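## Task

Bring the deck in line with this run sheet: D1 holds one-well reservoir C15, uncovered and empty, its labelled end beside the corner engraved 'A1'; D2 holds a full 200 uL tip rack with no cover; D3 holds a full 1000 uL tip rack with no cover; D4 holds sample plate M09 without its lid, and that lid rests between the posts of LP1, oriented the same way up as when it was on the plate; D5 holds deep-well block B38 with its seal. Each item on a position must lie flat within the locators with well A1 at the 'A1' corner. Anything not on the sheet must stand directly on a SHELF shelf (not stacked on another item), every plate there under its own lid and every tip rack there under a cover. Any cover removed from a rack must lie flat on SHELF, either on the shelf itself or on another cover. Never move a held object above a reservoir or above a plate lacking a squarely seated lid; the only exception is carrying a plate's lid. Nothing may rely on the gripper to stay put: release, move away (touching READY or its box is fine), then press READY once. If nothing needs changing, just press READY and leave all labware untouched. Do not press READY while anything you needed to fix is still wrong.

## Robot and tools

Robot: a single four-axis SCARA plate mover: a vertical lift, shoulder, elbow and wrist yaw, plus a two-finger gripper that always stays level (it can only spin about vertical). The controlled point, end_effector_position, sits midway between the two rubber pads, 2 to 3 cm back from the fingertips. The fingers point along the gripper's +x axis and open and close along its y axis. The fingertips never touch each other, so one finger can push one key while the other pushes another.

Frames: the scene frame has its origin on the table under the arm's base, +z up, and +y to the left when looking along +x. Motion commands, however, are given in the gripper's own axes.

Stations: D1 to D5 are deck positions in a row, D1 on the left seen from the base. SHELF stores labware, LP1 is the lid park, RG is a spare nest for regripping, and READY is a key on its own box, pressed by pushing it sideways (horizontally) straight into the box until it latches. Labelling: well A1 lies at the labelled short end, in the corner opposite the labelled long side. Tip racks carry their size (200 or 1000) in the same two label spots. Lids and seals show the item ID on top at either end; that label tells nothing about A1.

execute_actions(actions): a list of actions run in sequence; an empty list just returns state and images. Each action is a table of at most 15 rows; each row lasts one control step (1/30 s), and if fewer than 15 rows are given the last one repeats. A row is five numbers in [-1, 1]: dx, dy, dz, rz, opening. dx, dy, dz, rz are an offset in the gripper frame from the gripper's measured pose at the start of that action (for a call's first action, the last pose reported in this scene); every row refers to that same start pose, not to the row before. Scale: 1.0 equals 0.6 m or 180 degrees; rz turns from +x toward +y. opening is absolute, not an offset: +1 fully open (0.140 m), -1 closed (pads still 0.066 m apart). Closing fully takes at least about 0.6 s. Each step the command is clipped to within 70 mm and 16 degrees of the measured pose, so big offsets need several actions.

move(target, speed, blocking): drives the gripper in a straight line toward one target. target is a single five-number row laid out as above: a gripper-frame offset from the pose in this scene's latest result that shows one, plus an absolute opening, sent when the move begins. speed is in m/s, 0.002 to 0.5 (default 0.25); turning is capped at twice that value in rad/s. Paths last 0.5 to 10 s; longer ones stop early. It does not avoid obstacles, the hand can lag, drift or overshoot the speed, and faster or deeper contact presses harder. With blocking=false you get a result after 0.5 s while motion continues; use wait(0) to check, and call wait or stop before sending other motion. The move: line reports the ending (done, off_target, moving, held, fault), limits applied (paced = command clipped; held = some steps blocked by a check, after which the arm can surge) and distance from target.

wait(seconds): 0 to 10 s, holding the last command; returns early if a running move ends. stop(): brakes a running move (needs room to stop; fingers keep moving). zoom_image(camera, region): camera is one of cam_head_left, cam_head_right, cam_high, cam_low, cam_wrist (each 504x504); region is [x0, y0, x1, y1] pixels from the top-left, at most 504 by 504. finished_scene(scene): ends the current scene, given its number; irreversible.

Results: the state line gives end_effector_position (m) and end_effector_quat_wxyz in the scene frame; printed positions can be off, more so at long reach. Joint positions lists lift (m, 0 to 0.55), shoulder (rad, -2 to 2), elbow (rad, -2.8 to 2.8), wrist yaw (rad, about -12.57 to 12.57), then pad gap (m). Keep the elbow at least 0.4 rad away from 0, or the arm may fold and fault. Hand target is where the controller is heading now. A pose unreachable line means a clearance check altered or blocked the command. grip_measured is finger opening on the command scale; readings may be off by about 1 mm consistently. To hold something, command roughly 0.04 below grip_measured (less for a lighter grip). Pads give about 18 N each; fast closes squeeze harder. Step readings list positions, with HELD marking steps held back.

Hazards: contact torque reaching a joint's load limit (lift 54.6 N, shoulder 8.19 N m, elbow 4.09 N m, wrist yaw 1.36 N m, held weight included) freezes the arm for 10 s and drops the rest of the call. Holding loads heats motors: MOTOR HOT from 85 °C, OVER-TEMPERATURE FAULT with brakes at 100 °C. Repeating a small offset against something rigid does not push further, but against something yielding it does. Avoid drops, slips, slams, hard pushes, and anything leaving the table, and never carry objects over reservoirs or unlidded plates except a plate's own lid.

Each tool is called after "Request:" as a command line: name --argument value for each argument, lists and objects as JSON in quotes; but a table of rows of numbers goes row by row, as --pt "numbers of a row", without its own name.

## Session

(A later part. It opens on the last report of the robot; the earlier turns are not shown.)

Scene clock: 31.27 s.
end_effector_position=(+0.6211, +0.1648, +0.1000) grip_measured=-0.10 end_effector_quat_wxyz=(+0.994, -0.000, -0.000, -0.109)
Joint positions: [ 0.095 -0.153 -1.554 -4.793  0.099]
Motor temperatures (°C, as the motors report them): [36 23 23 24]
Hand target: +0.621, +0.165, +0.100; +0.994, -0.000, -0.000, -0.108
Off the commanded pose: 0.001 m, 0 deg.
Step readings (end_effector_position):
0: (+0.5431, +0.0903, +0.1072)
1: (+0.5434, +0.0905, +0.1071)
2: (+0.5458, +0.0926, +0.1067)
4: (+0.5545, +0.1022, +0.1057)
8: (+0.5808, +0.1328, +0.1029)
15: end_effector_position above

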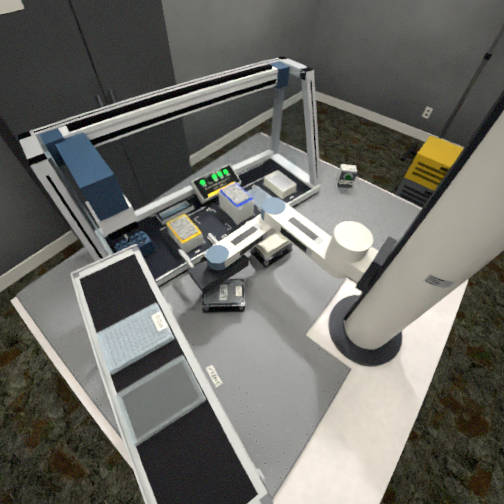

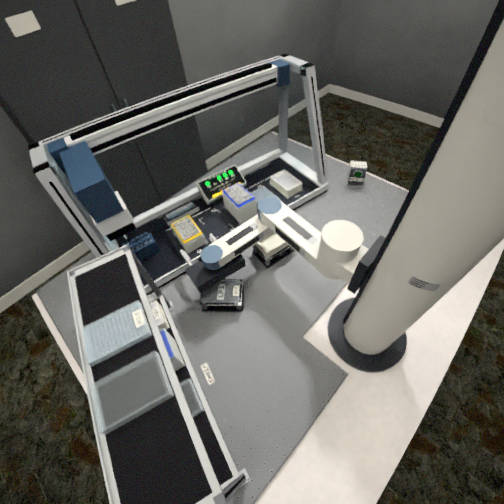

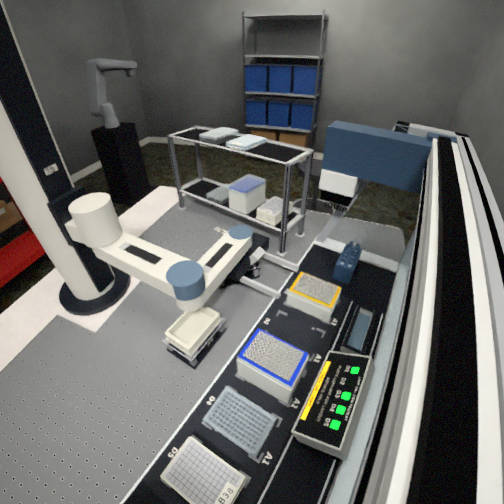

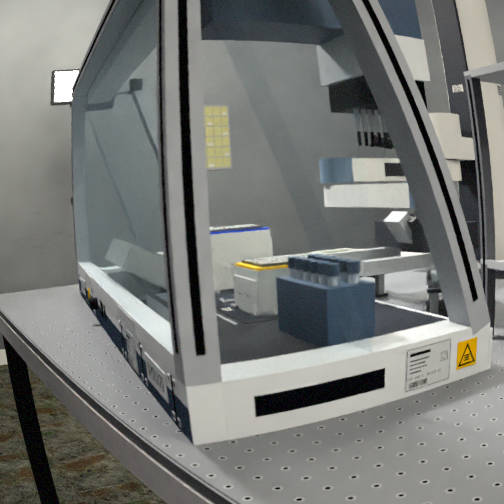

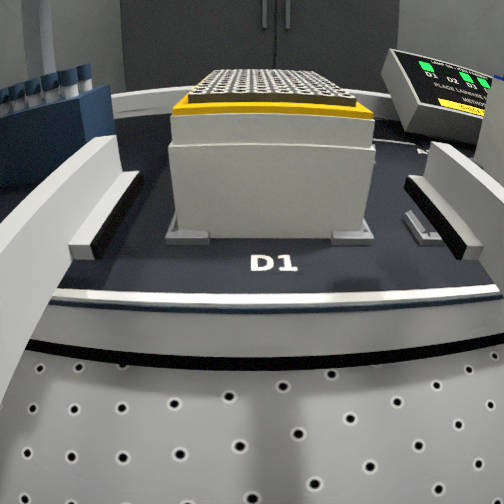

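Request:
execute_actions --actions '[[[0.006,0.0012,-0.001,0.0003,-0.1],[0.018,0.0012,-0.003,0.0003,-0.1],[0.035,0.0012,-0.005,0.0003,-0.1],[0.056,0.0012,-0.007,0.0003,-0.1],[0.079,0.0012,-0.009,0.0003,-0.1],[0.102,0.0012,-0.011,0.0003,-0.1],[0.124,0.0012,-0.0133,0.0003,-0.12],[0.144,0.0012,-0.0133,0.0003,-0.15],[0.16,0.0012,-0.0133,0.0003,-0.18],[0.17,0.0012,-0.0133,0.0003,-0.21],[0.1745,0.0012,-0.0133,0.0003,-0.24],[0.1745,0.0012,-0.0133,0.0003,-0.27],[0.1745,0.0012,-0.0133,0.0003,-0.3]]]'

Request:
zoom_image --camera "cam_wrist" --region '[70, 420, 190, 504]'

Request:
zoom_image --camera "cam_wrist" --region '[384, 405, 504, 489]'

Scene clock: 32.20 s.
end_effector_position=(+0.7199, +0.1419, +0.0920) grip_measured=-0.30 end_effector_quat_wxyz=(+0.994, -0.000, -0.000, -0.108)
Joint positions: [ 0.087 -0.108 -2.034 -4.357  0.092]
Motor temperatures (°C, as the motors report them): [36 23 23 24]
Hand target: +0.723, +0.143, +0.092; +0.994, -0.000, -0.000, -0.108
Off the commanded pose: 0.004 m, 0 deg.
Step readings (end_effector_position):
0: (+0.6212, +0.1651, +0.1000)
1: (+0.6215, +0.1652, +0.0999)
2: (+0.6241, +0.1651, +0.0995)
4: (+0.6353, +0.1622, +0.0976)
8: (+0.6716, +0.1487, +0.0935)
15: end_effector_position above

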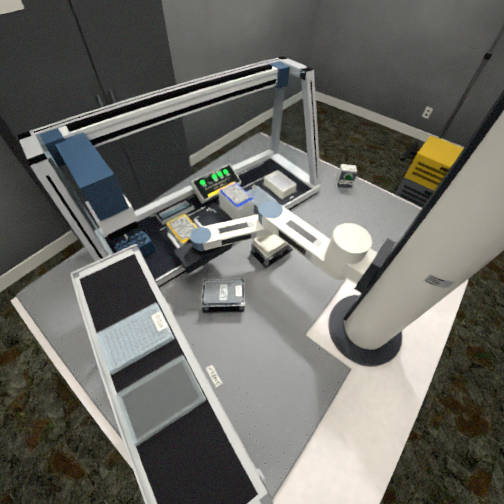

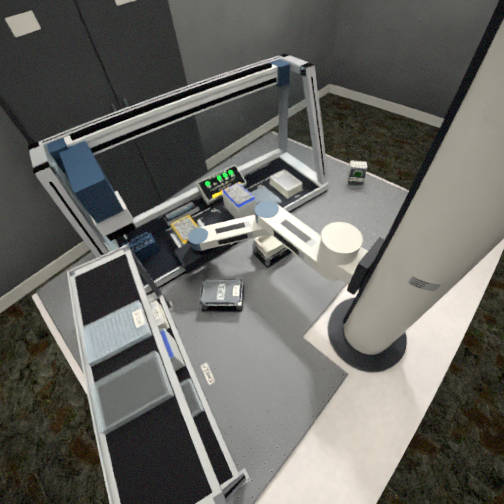

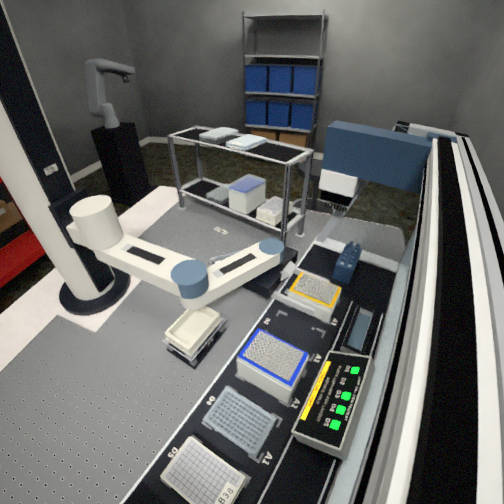

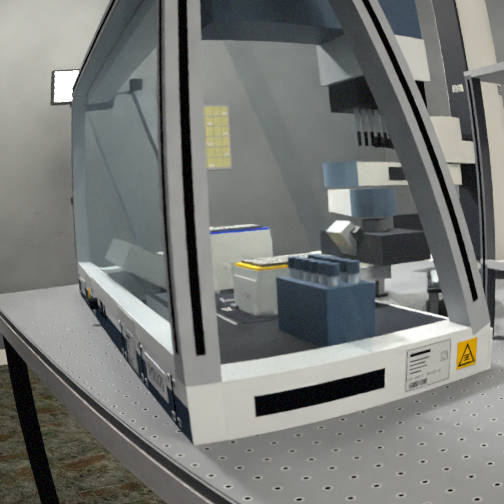

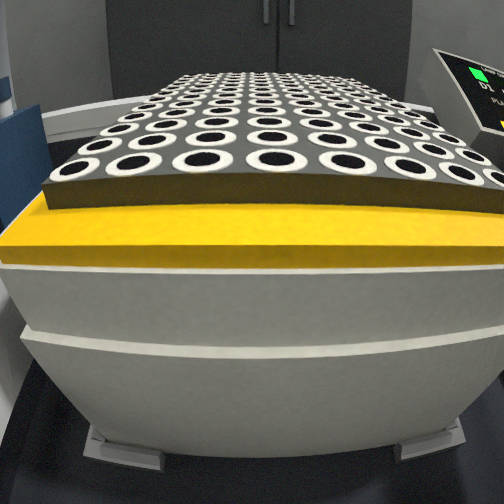

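Region (70, 420, 190, 504) of cam_wrist's 504x504 image, scaled by 4.200, with more detail than that image has; it fills the top 353 rows of this view, and the rest is white.

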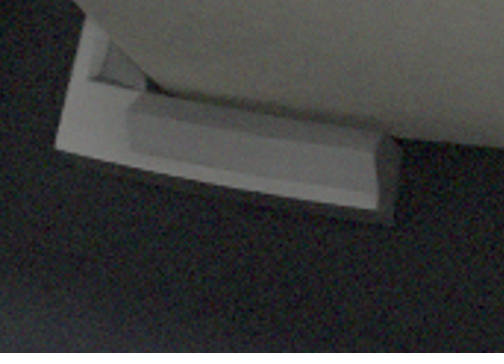

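Region (384, 405, 504, 489) of cam_wrist's 504x504 image, scaled by 4.200, with more detail than that image has; it fills the top 353 rows of this view, and the rest is white.

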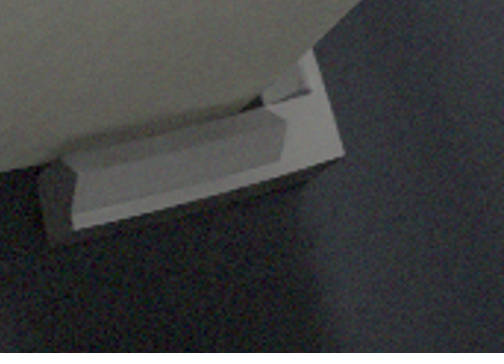

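Request:
wait --seconds 0

Request:
zoom_image --camera "cam_wrist" --region '[70, 420, 190, 504]'

Request:
zoom_image --camera "cam_wrist" --region '[384, 405, 504, 489]'

Scene clock: 32.40 s.
end_effector_position=(+0.7227, +0.1428, +0.0920) grip_measured=-0.30 end_effector_quat_wxyz=(+0.994, -0.000, -0.000, -0.108)
Joint positions: [ 0.087 -0.098 -2.057 -4.345  0.092]
Motor temperatures (°C, as the motors report them): [36 23 23 24]
Hand target: +0.723, +0.143, +0.092; +0.994, -0.000, -0.000, -0.108
Off the commanded pose: 0.001 m, 0 deg.

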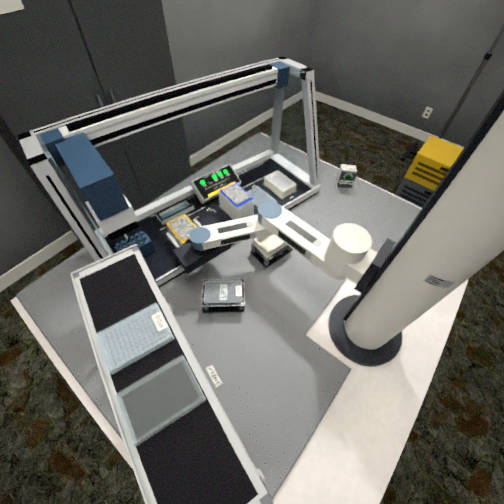

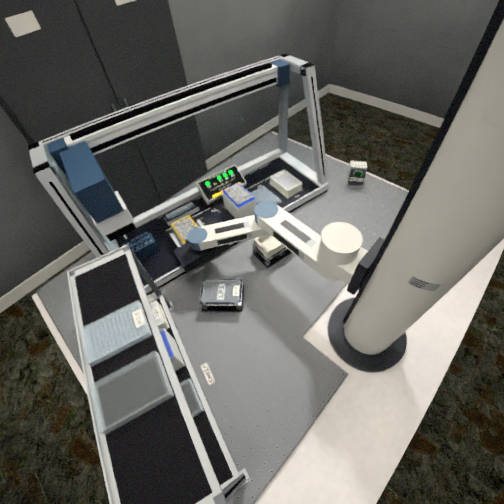

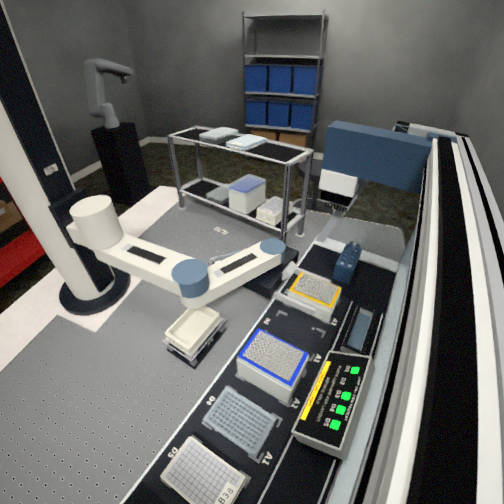

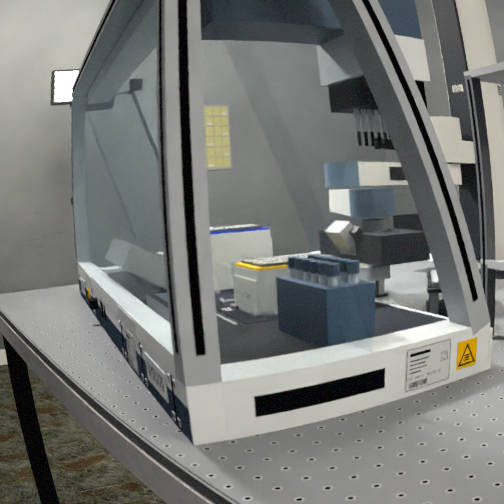

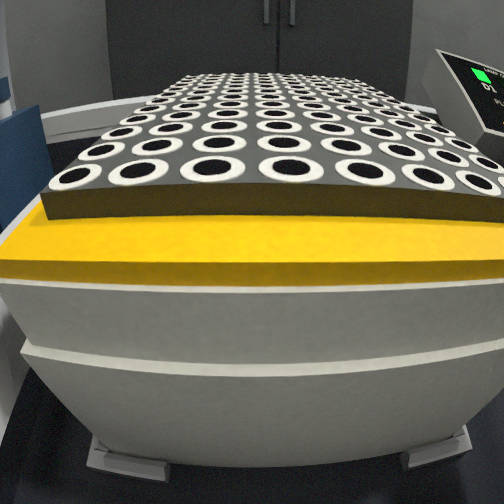

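Region (70, 420, 190, 504) of cam_wrist's 504x504 image, scaled by 4.200, with more detail than that image has; it fills the top 353 rows of this view, and the rest is white.

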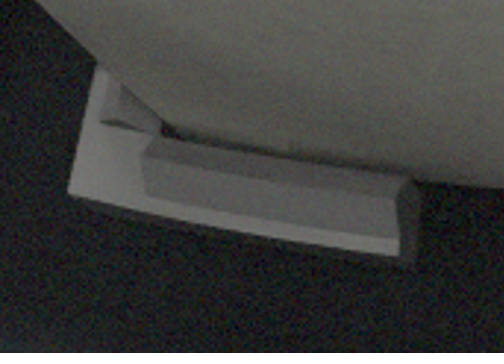

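Region (384, 405, 504, 489) of cam_wrist's 504x504 image, scaled by 4.200, with more detail than that image has; it fills the top 353 rows of this view, and the rest is white.

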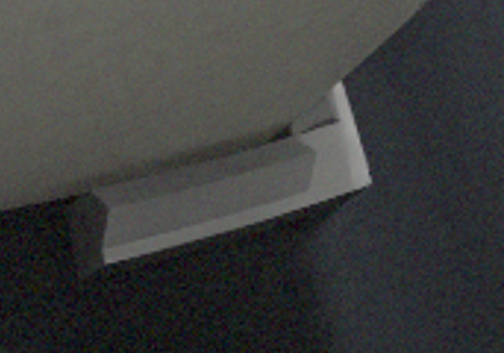

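Request:
execute_actions --actions '[[[0.0007,0.0007,0,0.0004,-0.35],[0.0007,0.0007,0,0.0004,-0.39],[0.0007,0.0007,0,0.0004,-0.42],[0.0007,0.0007,0,0.0004,-0.44],[0.0007,0.0007,0,0.0004,-0.455],[0.0007,0.0007,0,0.0004,-0.47],[0.0007,0.0007,0,0.0004,-0.485],[0.0007,0.0007,0,0.0004,-0.50],[0.0007,0.0007,0,0.0004,-0.51],[0.0007,0.0007,0.002,0.0004,-0.51],[0.0007,0.0007,0.006,0.0004,-0.51],[0.0007,0.0007,0.011,0.0004,-0.51],[0.0007,0.0007,0.016,0.0004,-0.51],[0.0007,0.0007,0.018,0.0004,-0.51]],[[0,-0.004,0.002,0,-0.51],[0,-0.012,0.002,0,-0.51],[0,-0.025,0.002,0,-0.51],[0,-0.042,0.002,0,-0.51],[0.0003,-0.061,0.002,0,-0.51],[0.0005,-0.081,0.002,0,-0.51],[0.0006,-0.102,0.002,0,-0.51],[0.0007,-0.123,0.002,0,-0.51],[0.0008,-0.143,0.002,0,-0.51],[0.0009,-0.162,0.002,0,-0.51],[0.001,-0.179,0.002,0,-0.51],[0.0011,-0.192,0.002,0,-0.51],[0.0012,-0.201,0.002,0,-0.51],[0.0012,-0.2067,0.002,0,-0.51]]]'

Scene clock: 34.30 s.
end_effector_position=(+0.7048, +0.0365, +0.1036) grip_measured=-0.46 end_effector_quat_wxyz=(+0.993, -0.000, -0.000, -0.114)
Joint positions: [ 0.099 -0.461 -1.746 -4.304  0.086]
Motor temperatures (°C, as the motors report them): [36 23 23 24]
Hand target: +0.699, +0.023, +0.104; +0.994, -0.000, -0.000, -0.109
Off the commanded pose: 0.017 m, 1 deg.
Step readings (end_effector_position; steps 1 to 15: 1st action; 16 to 30: 2nd action):
0: (+0.7227, +0.1427, +0.0920)
1: (+0.7228, +0.1428, +0.0920)
2: (+0.7232, +0.1430, +0.0920)
4: (+0.7232, +0.1430, +0.0920)
8: (+0.7232, +0.1431, +0.0920)
15: (+0.7232, +0.1431, +0.1024)
16: (+0.7231, +0.1431, +0.1031)
17: (+0.7226, +0.1422, +0.1034)
19: (+0.7212, +0.1346, +0.1036)
23: (+0.7174, +0.1036, +0.1036)
30: end_effector_position above

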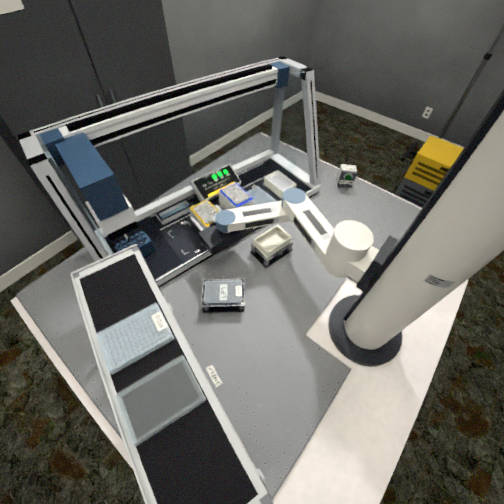

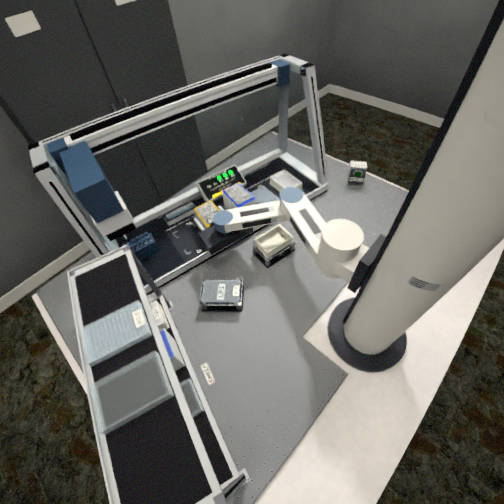

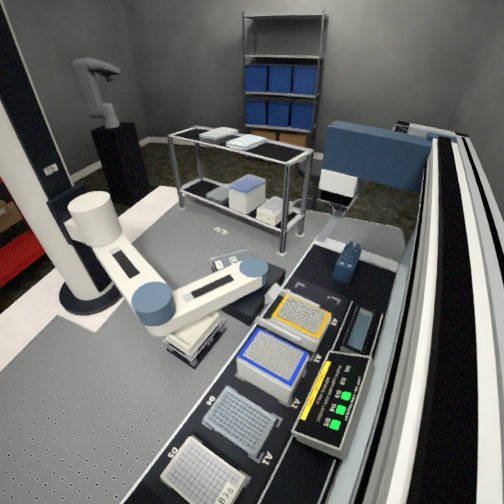

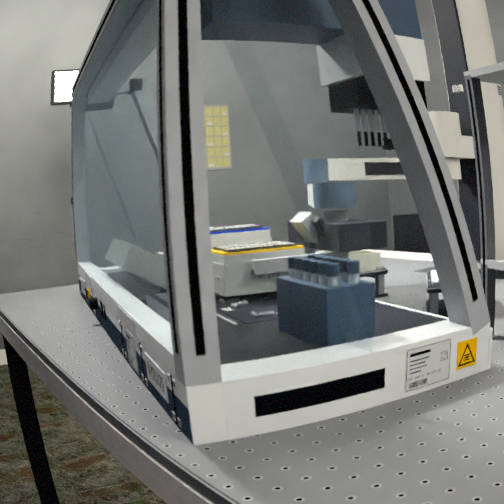

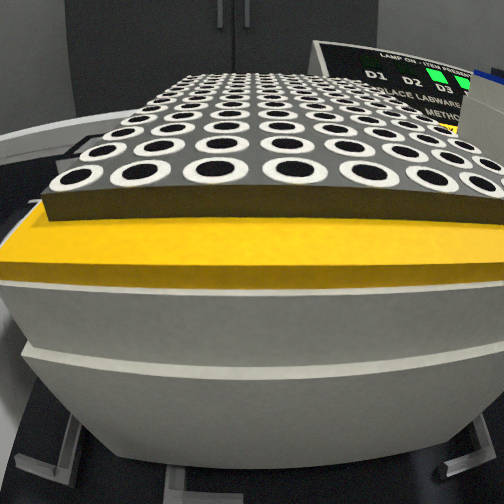

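Request:
execute_actions --actions '[[[-0.0065,-0.0267,-0.001,0.0039,-0.51],[-0.0065,-0.0267,-0.002,0.0039,-0.51],[-0.0065,-0.0267,-0.004,0.0039,-0.51],[-0.0065,-0.0267,-0.006,0.0039,-0.51],[-0.0065,-0.0267,-0.008,0.0039,-0.51],[-0.0065,-0.0267,-0.010,0.0039,-0.51],[-0.0065,-0.0267,-0.012,0.0039,-0.51],[-0.0065,-0.0267,-0.0138,0.0039,-0.51],[-0.0065,-0.0267,-0.0154,0.0039,-0.51],[-0.0065,-0.0267,-0.0168,0.0039,-0.51],[-0.0065,-0.0267,-0.018,0.0039,-0.51],[-0.0065,-0.0267,-0.0188,0.0039,-0.51],[-0.0065,-0.0267,-0.0193,0.0039,-0.51]]]'

Request:
zoom_image --camera "cam_wrist" --region '[70, 420, 190, 504]'

Request:
zoom_image --camera "cam_wrist" --region '[384, 405, 504, 489]'

Scene clock: 35.27 s.
end_effector_position=(+0.6974, +0.0218, +0.0920) grip_measured=-0.46 end_effector_quat_wxyz=(+0.994, -0.000, -0.000, -0.108)
Joint positions: [ 0.087 -0.526 -1.686 -4.288  0.086]
Motor temperatures (°C, as the motors report them): [36 23 23 24]
Hand target: +0.697, +0.022, +0.092; +0.994, -0.000, -0.000, -0.108
Off the commanded pose: 0.000 m, 0 deg.
Step readings (end_effector_position):
0: (+0.6992, +0.0226, +0.1036)
1: (+0.6991, +0.0226, +0.1036)
2: (+0.6978, +0.0223, +0.1031)
4: (+0.6975, +0.0217, +0.1012)
8: (+0.6975, +0.0217, +0.0964)
15: end_effector_position above

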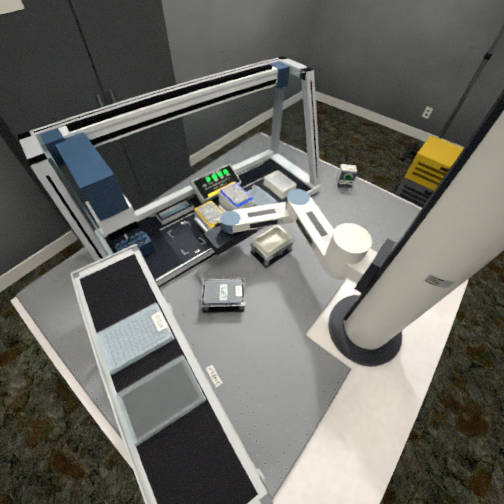

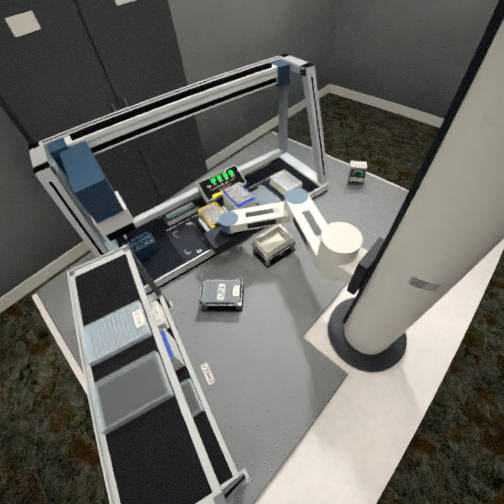

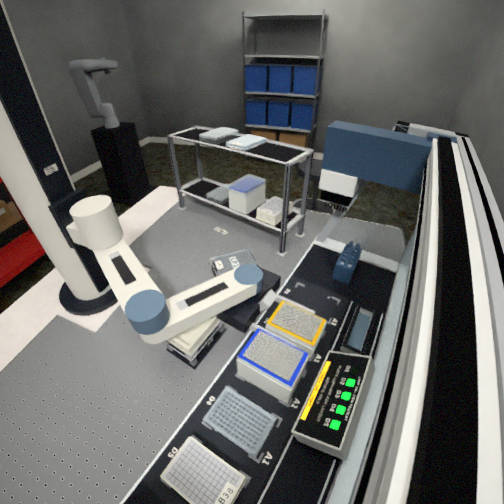

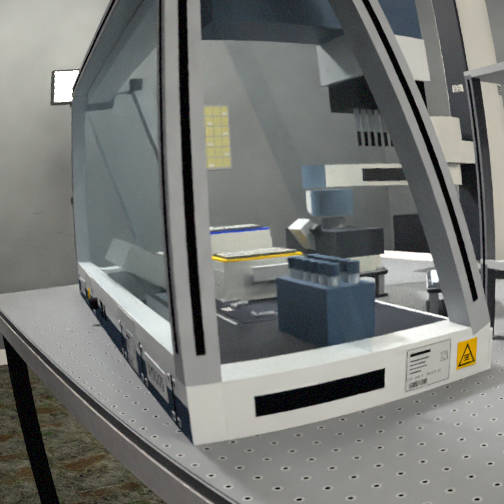

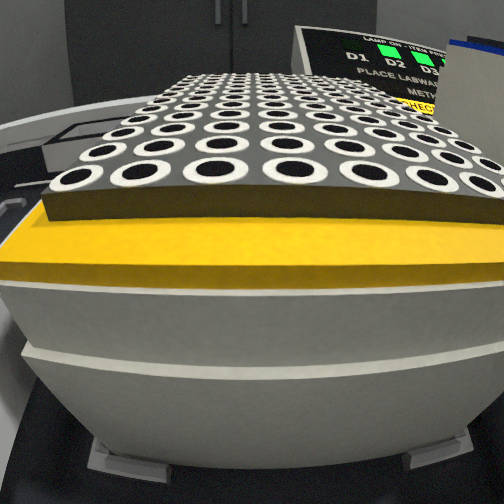

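Region (70, 420, 190, 504) of cam_wrist's 504x504 image, scaled by 4.200, with more detail than that image has; it fills the top 353 rows of this view, and the rest is white.

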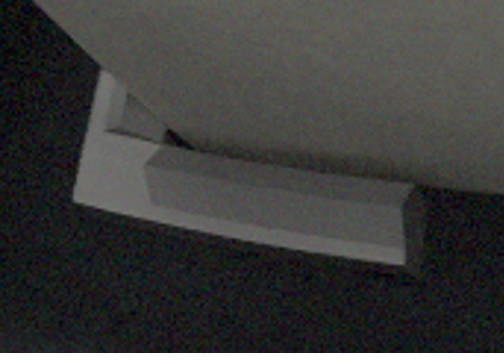

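Region (384, 405, 504, 489) of cam_wrist's 504x504 image, scaled by 4.200, with more detail than that image has; it fills the top 353 rows of this view, and the rest is white.

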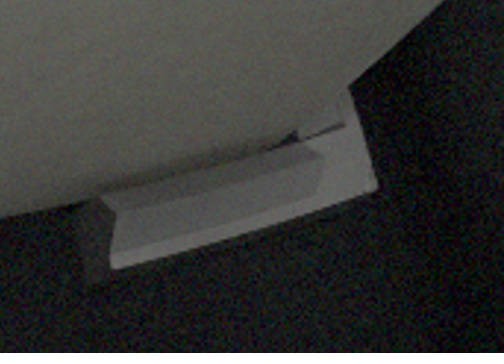

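Request:
execute_actions --actions '[[[0,0,0,0,-0.49],[0,0,0,0,-0.46],[0,0,0,0,-0.42],[0,0,0,0,-0.36],[-0.002,0,0.001,0,-0.28],[-0.008,0,0.003,0,-0.2],[-0.019,0,0.006,0,-0.1],[-0.034,0,0.009,0,0.0],[-0.052,0,0.012,0,0.08],[-0.072,0,0.015,0,0.08],[-0.093,0,0.018,0,0.08],[-0.114,0,0.021,0,0.08],[-0.135,0,0.023,0,0.08],[-0.156,0,0.025,0,0.08],[-0.177,0,0.025,0,0.08]]]'

Scene clock: 36.30 s.
end_effector_position=(+0.6314, +0.0380, +0.1050) grip_measured=+0.08 end_effector_quat_wxyz=(+0.994, -0.000, -0.000, -0.106)
Joint positions: [ 0.1   -0.592 -1.351 -4.553  0.106]
Motor temperatures (°C, as the motors report them): [36 23 23 24]
Hand target: +0.604, +0.044, +0.107; +0.994, -0.000, -0.000, -0.105
Off the commanded pose: 0.038 m, 0 deg.
Step readings (end_effector_position):
0: (+0.6974, +0.0218, +0.0920)
1: (+0.6974, +0.0218, +0.0920)
2: (+0.6974, +0.0218, +0.0920)
4: (+0.6974, +0.0218, +0.0920)
8: (+0.6893, +0.0235, +0.0948)
15: end_effector_position above

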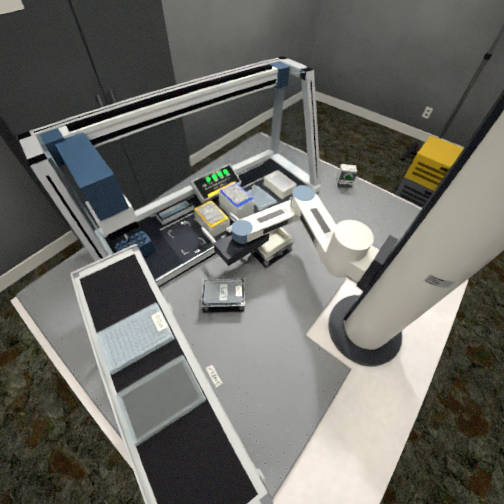

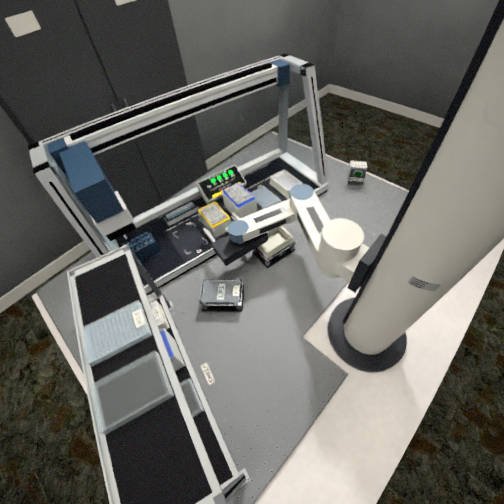

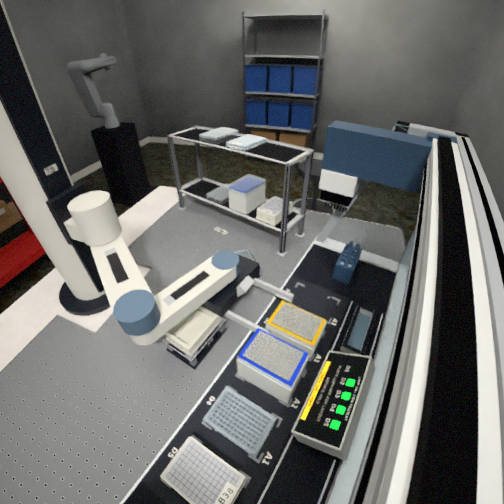

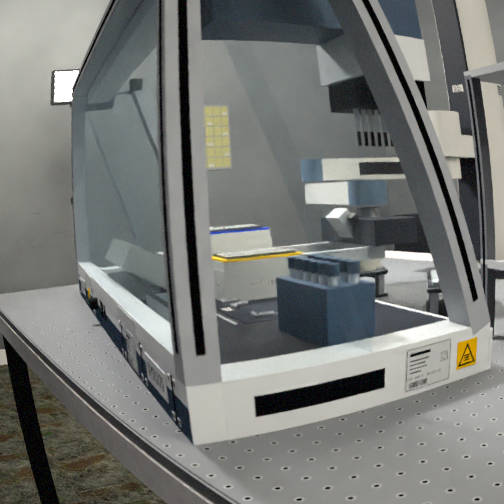

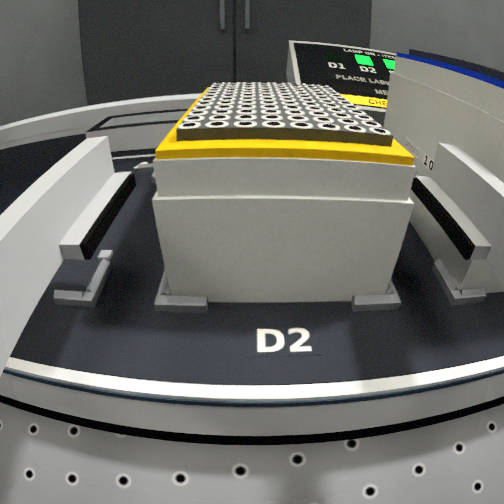

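Request:
execute_actions --actions '[]'

Scene clock: 37.53 s.
end_effector_position=(+0.6035, +0.0438, +0.1070) grip_measured=+0.08 end_effector_quat_wxyz=(+0.995, -0.000, -0.000, -0.104)
Joint positions: [ 0.102 -0.605 -1.224 -4.664  0.106]
Motor temperatures (°C, as the motors report them): [36 23 23 24]
Hand target: +0.604, +0.044, +0.107; +0.994, -0.000, -0.000, -0.105
Off the commanded pose: 0.010 m, 0 deg.

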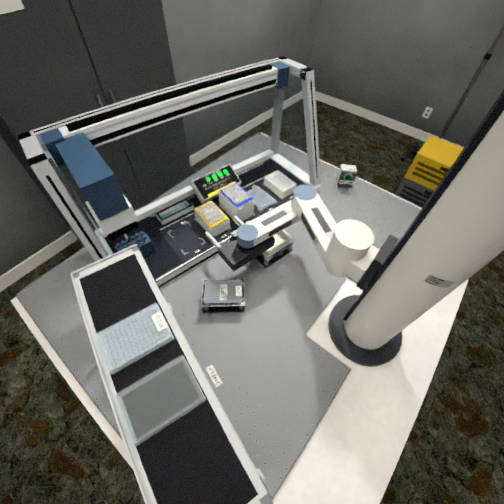

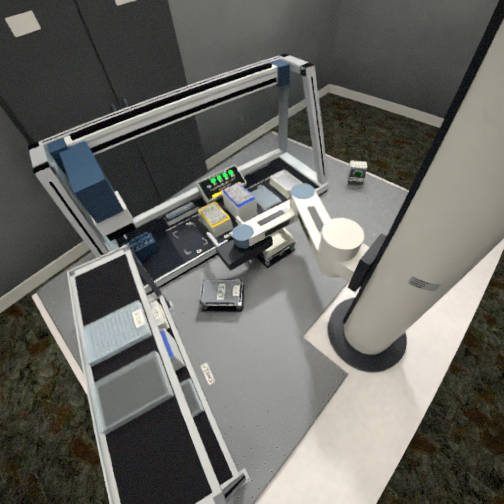

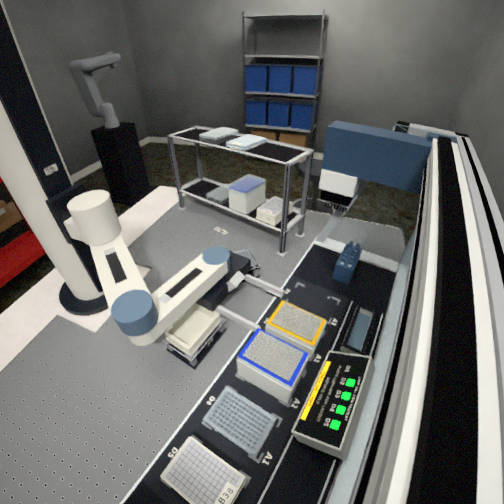

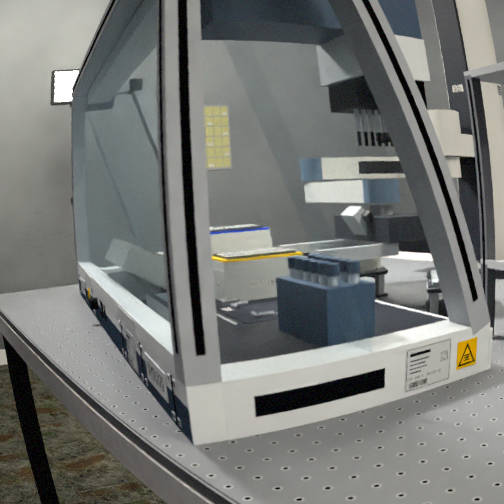

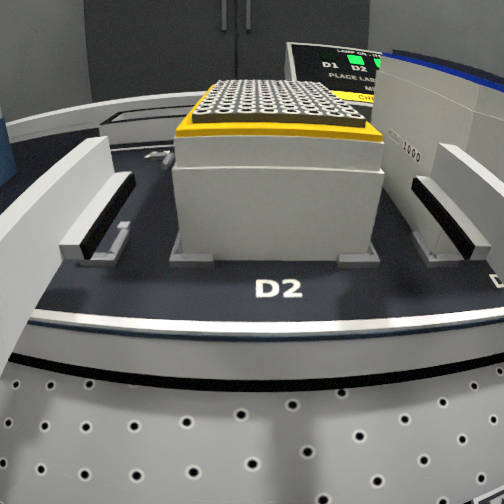

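Request:
execute_actions --actions '[[[-0.00447,-0.00431,0,-0.00997,0.0],[-0.01118,-0.01078,0,-0.02494,-0.1],[-0.02013,-0.01941,0,-0.04489,-0.2],[-0.03131,-0.03019,0,-0.06982,-0.2],[-0.0425,-0.04098,0,-0.09476,-0.2],[-0.0548,-0.05284,0,-0.12219,-0.2],[-0.0671,-0.0647,0,-0.14962,-0.2],[-0.0794,-0.07656,0,-0.17705,-0.2],[-0.0917,-0.08842,0,-0.20448,-0.2],[-0.10401,-0.10029,0,-0.23191,-0.2],[-0.11631,-0.11215,0,-0.25934,-0.2],[-0.12861,-0.12401,0,-0.28677,-0.2],[-0.14091,-0.13587,0,-0.3142,-0.2],[-0.15321,-0.14773,0,-0.34163,-0.2],[-0.16552,-0.1596,0,-0.36906,-0.2]]]'

Request:
wait --seconds 0

Scene clock: 40.10 s.
end_effector_position=(+0.5085, -0.0129, +0.1070) grip_measured=-0.20 end_effector_quat_wxyz=(+0.860, -0.000, -0.000, -0.510)
Joint positions: [ 0.102 -0.48  -1.166 -5.708  0.096]
Motor temperatures (°C, as the motors report them): [36 23 23 24]
Hand target: +0.490, -0.024, +0.107; +0.810, -0.000, -0.000, -0.586
Off the commanded pose: 0.027 m, 17 deg; orientation clipped at the last step of the last action.
Step readings (end_effector_position):
0: (+0.6035, +0.0438, +0.1070)
1: (+0.6034, +0.0435, +0.1070)
2: (+0.6017, +0.0421, +0.1070)
4: (+0.5935, +0.0371, +0.1070)
8: (+0.5675, +0.0217, +0.1070)
15: end_effector_position above

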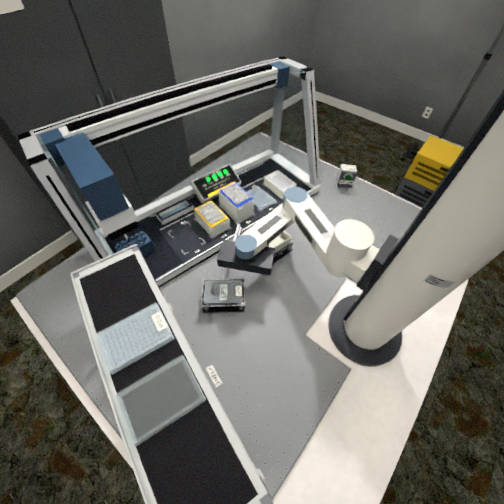

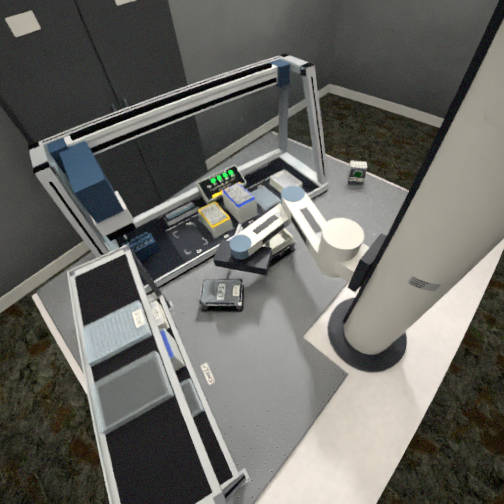

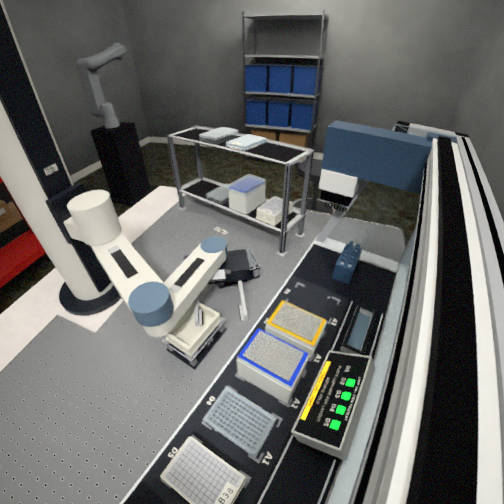

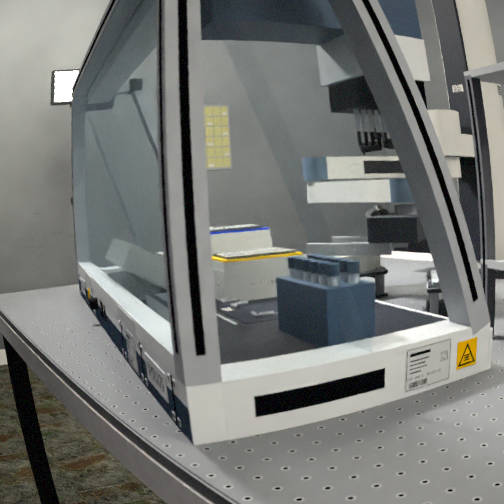

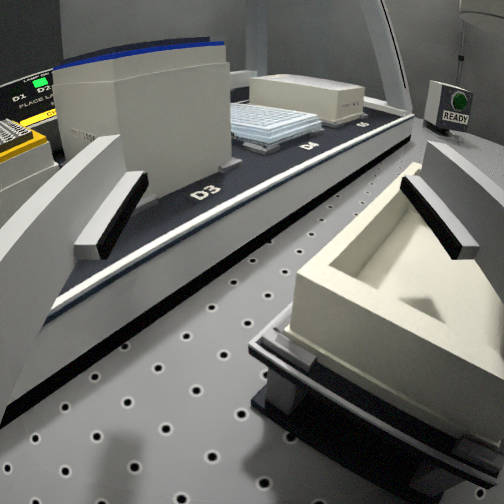

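Scene clock: 40.10 s.
end_effector_position=(+0.5085, -0.0129, +0.1070) grip_measured=-0.20 end_effector_quat_wxyz=(+0.860, -0.000, -0.000, -0.510)
Joint positions: [ 0.102 -0.48  -1.166 -5.708  0.096]
Motor temperatures (°C, as the motors report them): [36 23 23 24]
Hand target: +0.490, -0.024, +0.107; +0.810, -0.000, -0.000, -0.586
Off the commanded pose: 0.027 m, 17 deg; orientation clipped at the last step of the last action.

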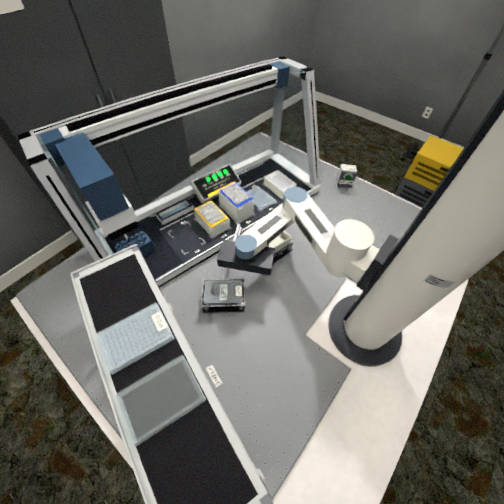

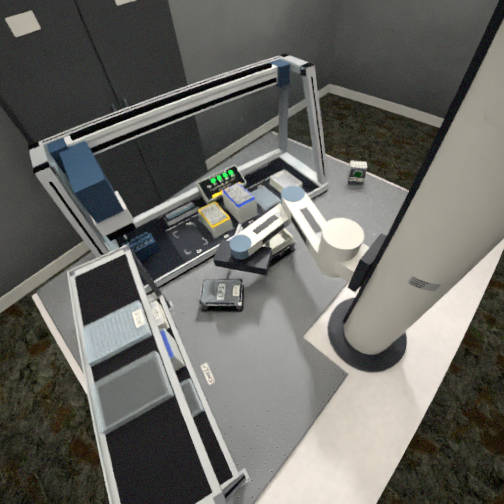

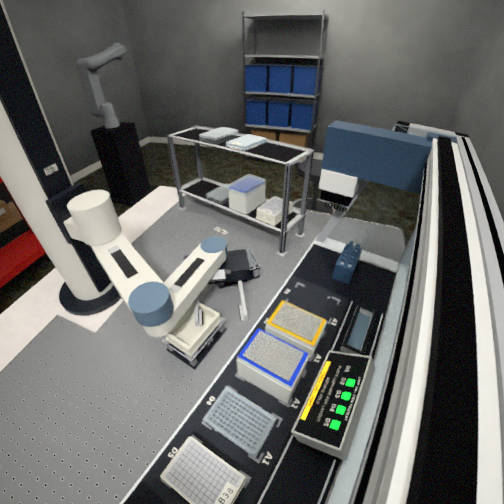

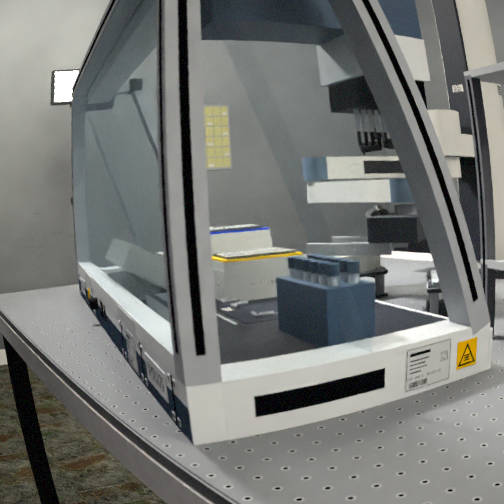

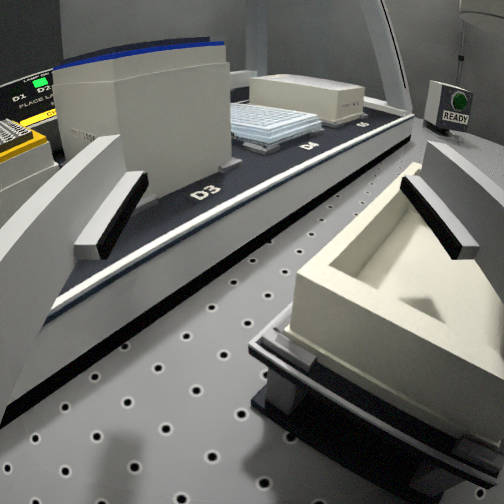

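Request:
wait --seconds 0

Scene clock: 40.20 s.
end_effector_position=(+0.4903, -0.0239, +0.1070) grip_measured=-0.20 end_effector_quat_wxyz=(+0.812, -0.000, -0.000, -0.584)
Joint positions: [ 0.102 -0.483 -1.183 -5.864  0.096]
Motor temperatures (°C, as the motors report them): [36 23 23 24]
Hand target: +0.490, -0.024, +0.107; +0.810, -0.000, -0.000, -0.586
Off the commanded pose: 0.007 m, 7 deg; orientation clipped at the last step of the last action.

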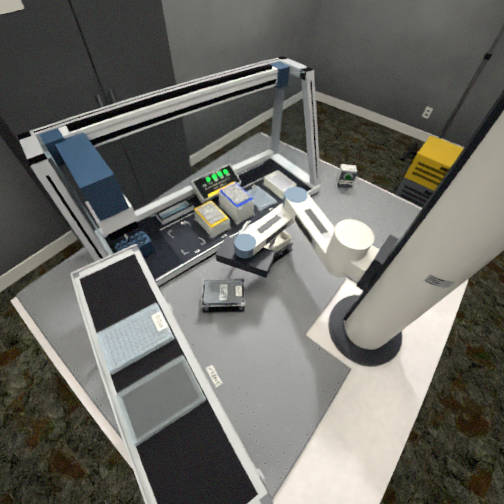

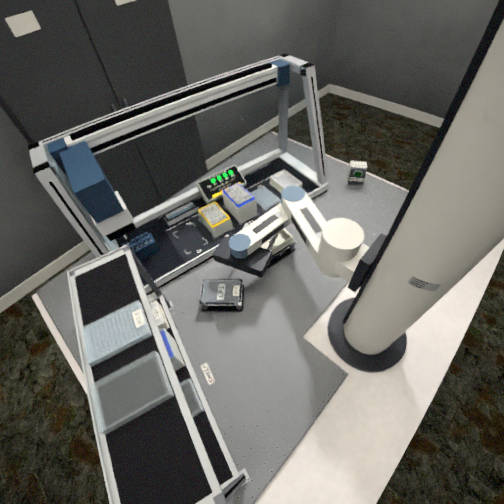

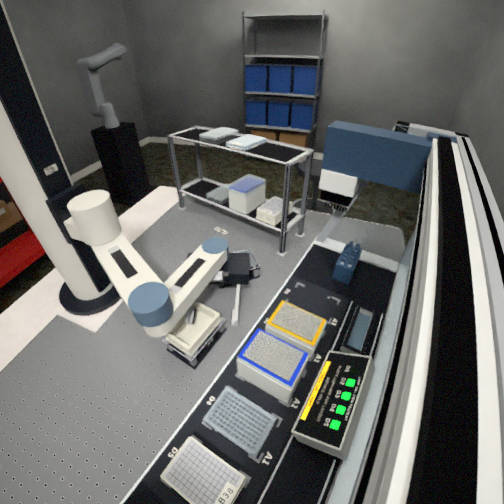

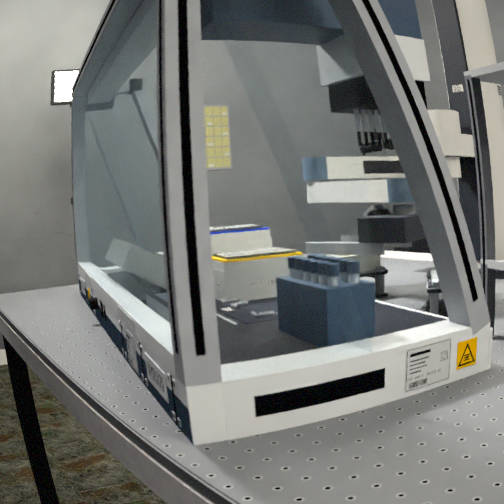

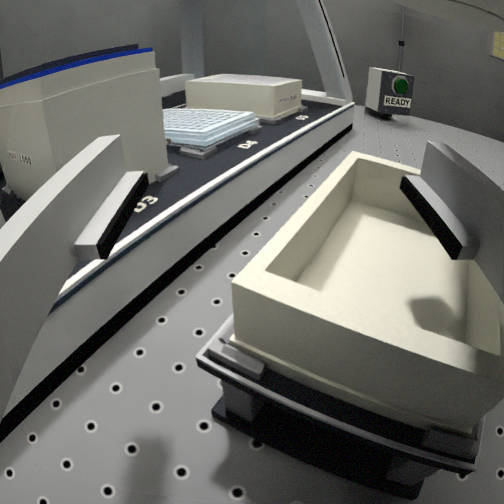

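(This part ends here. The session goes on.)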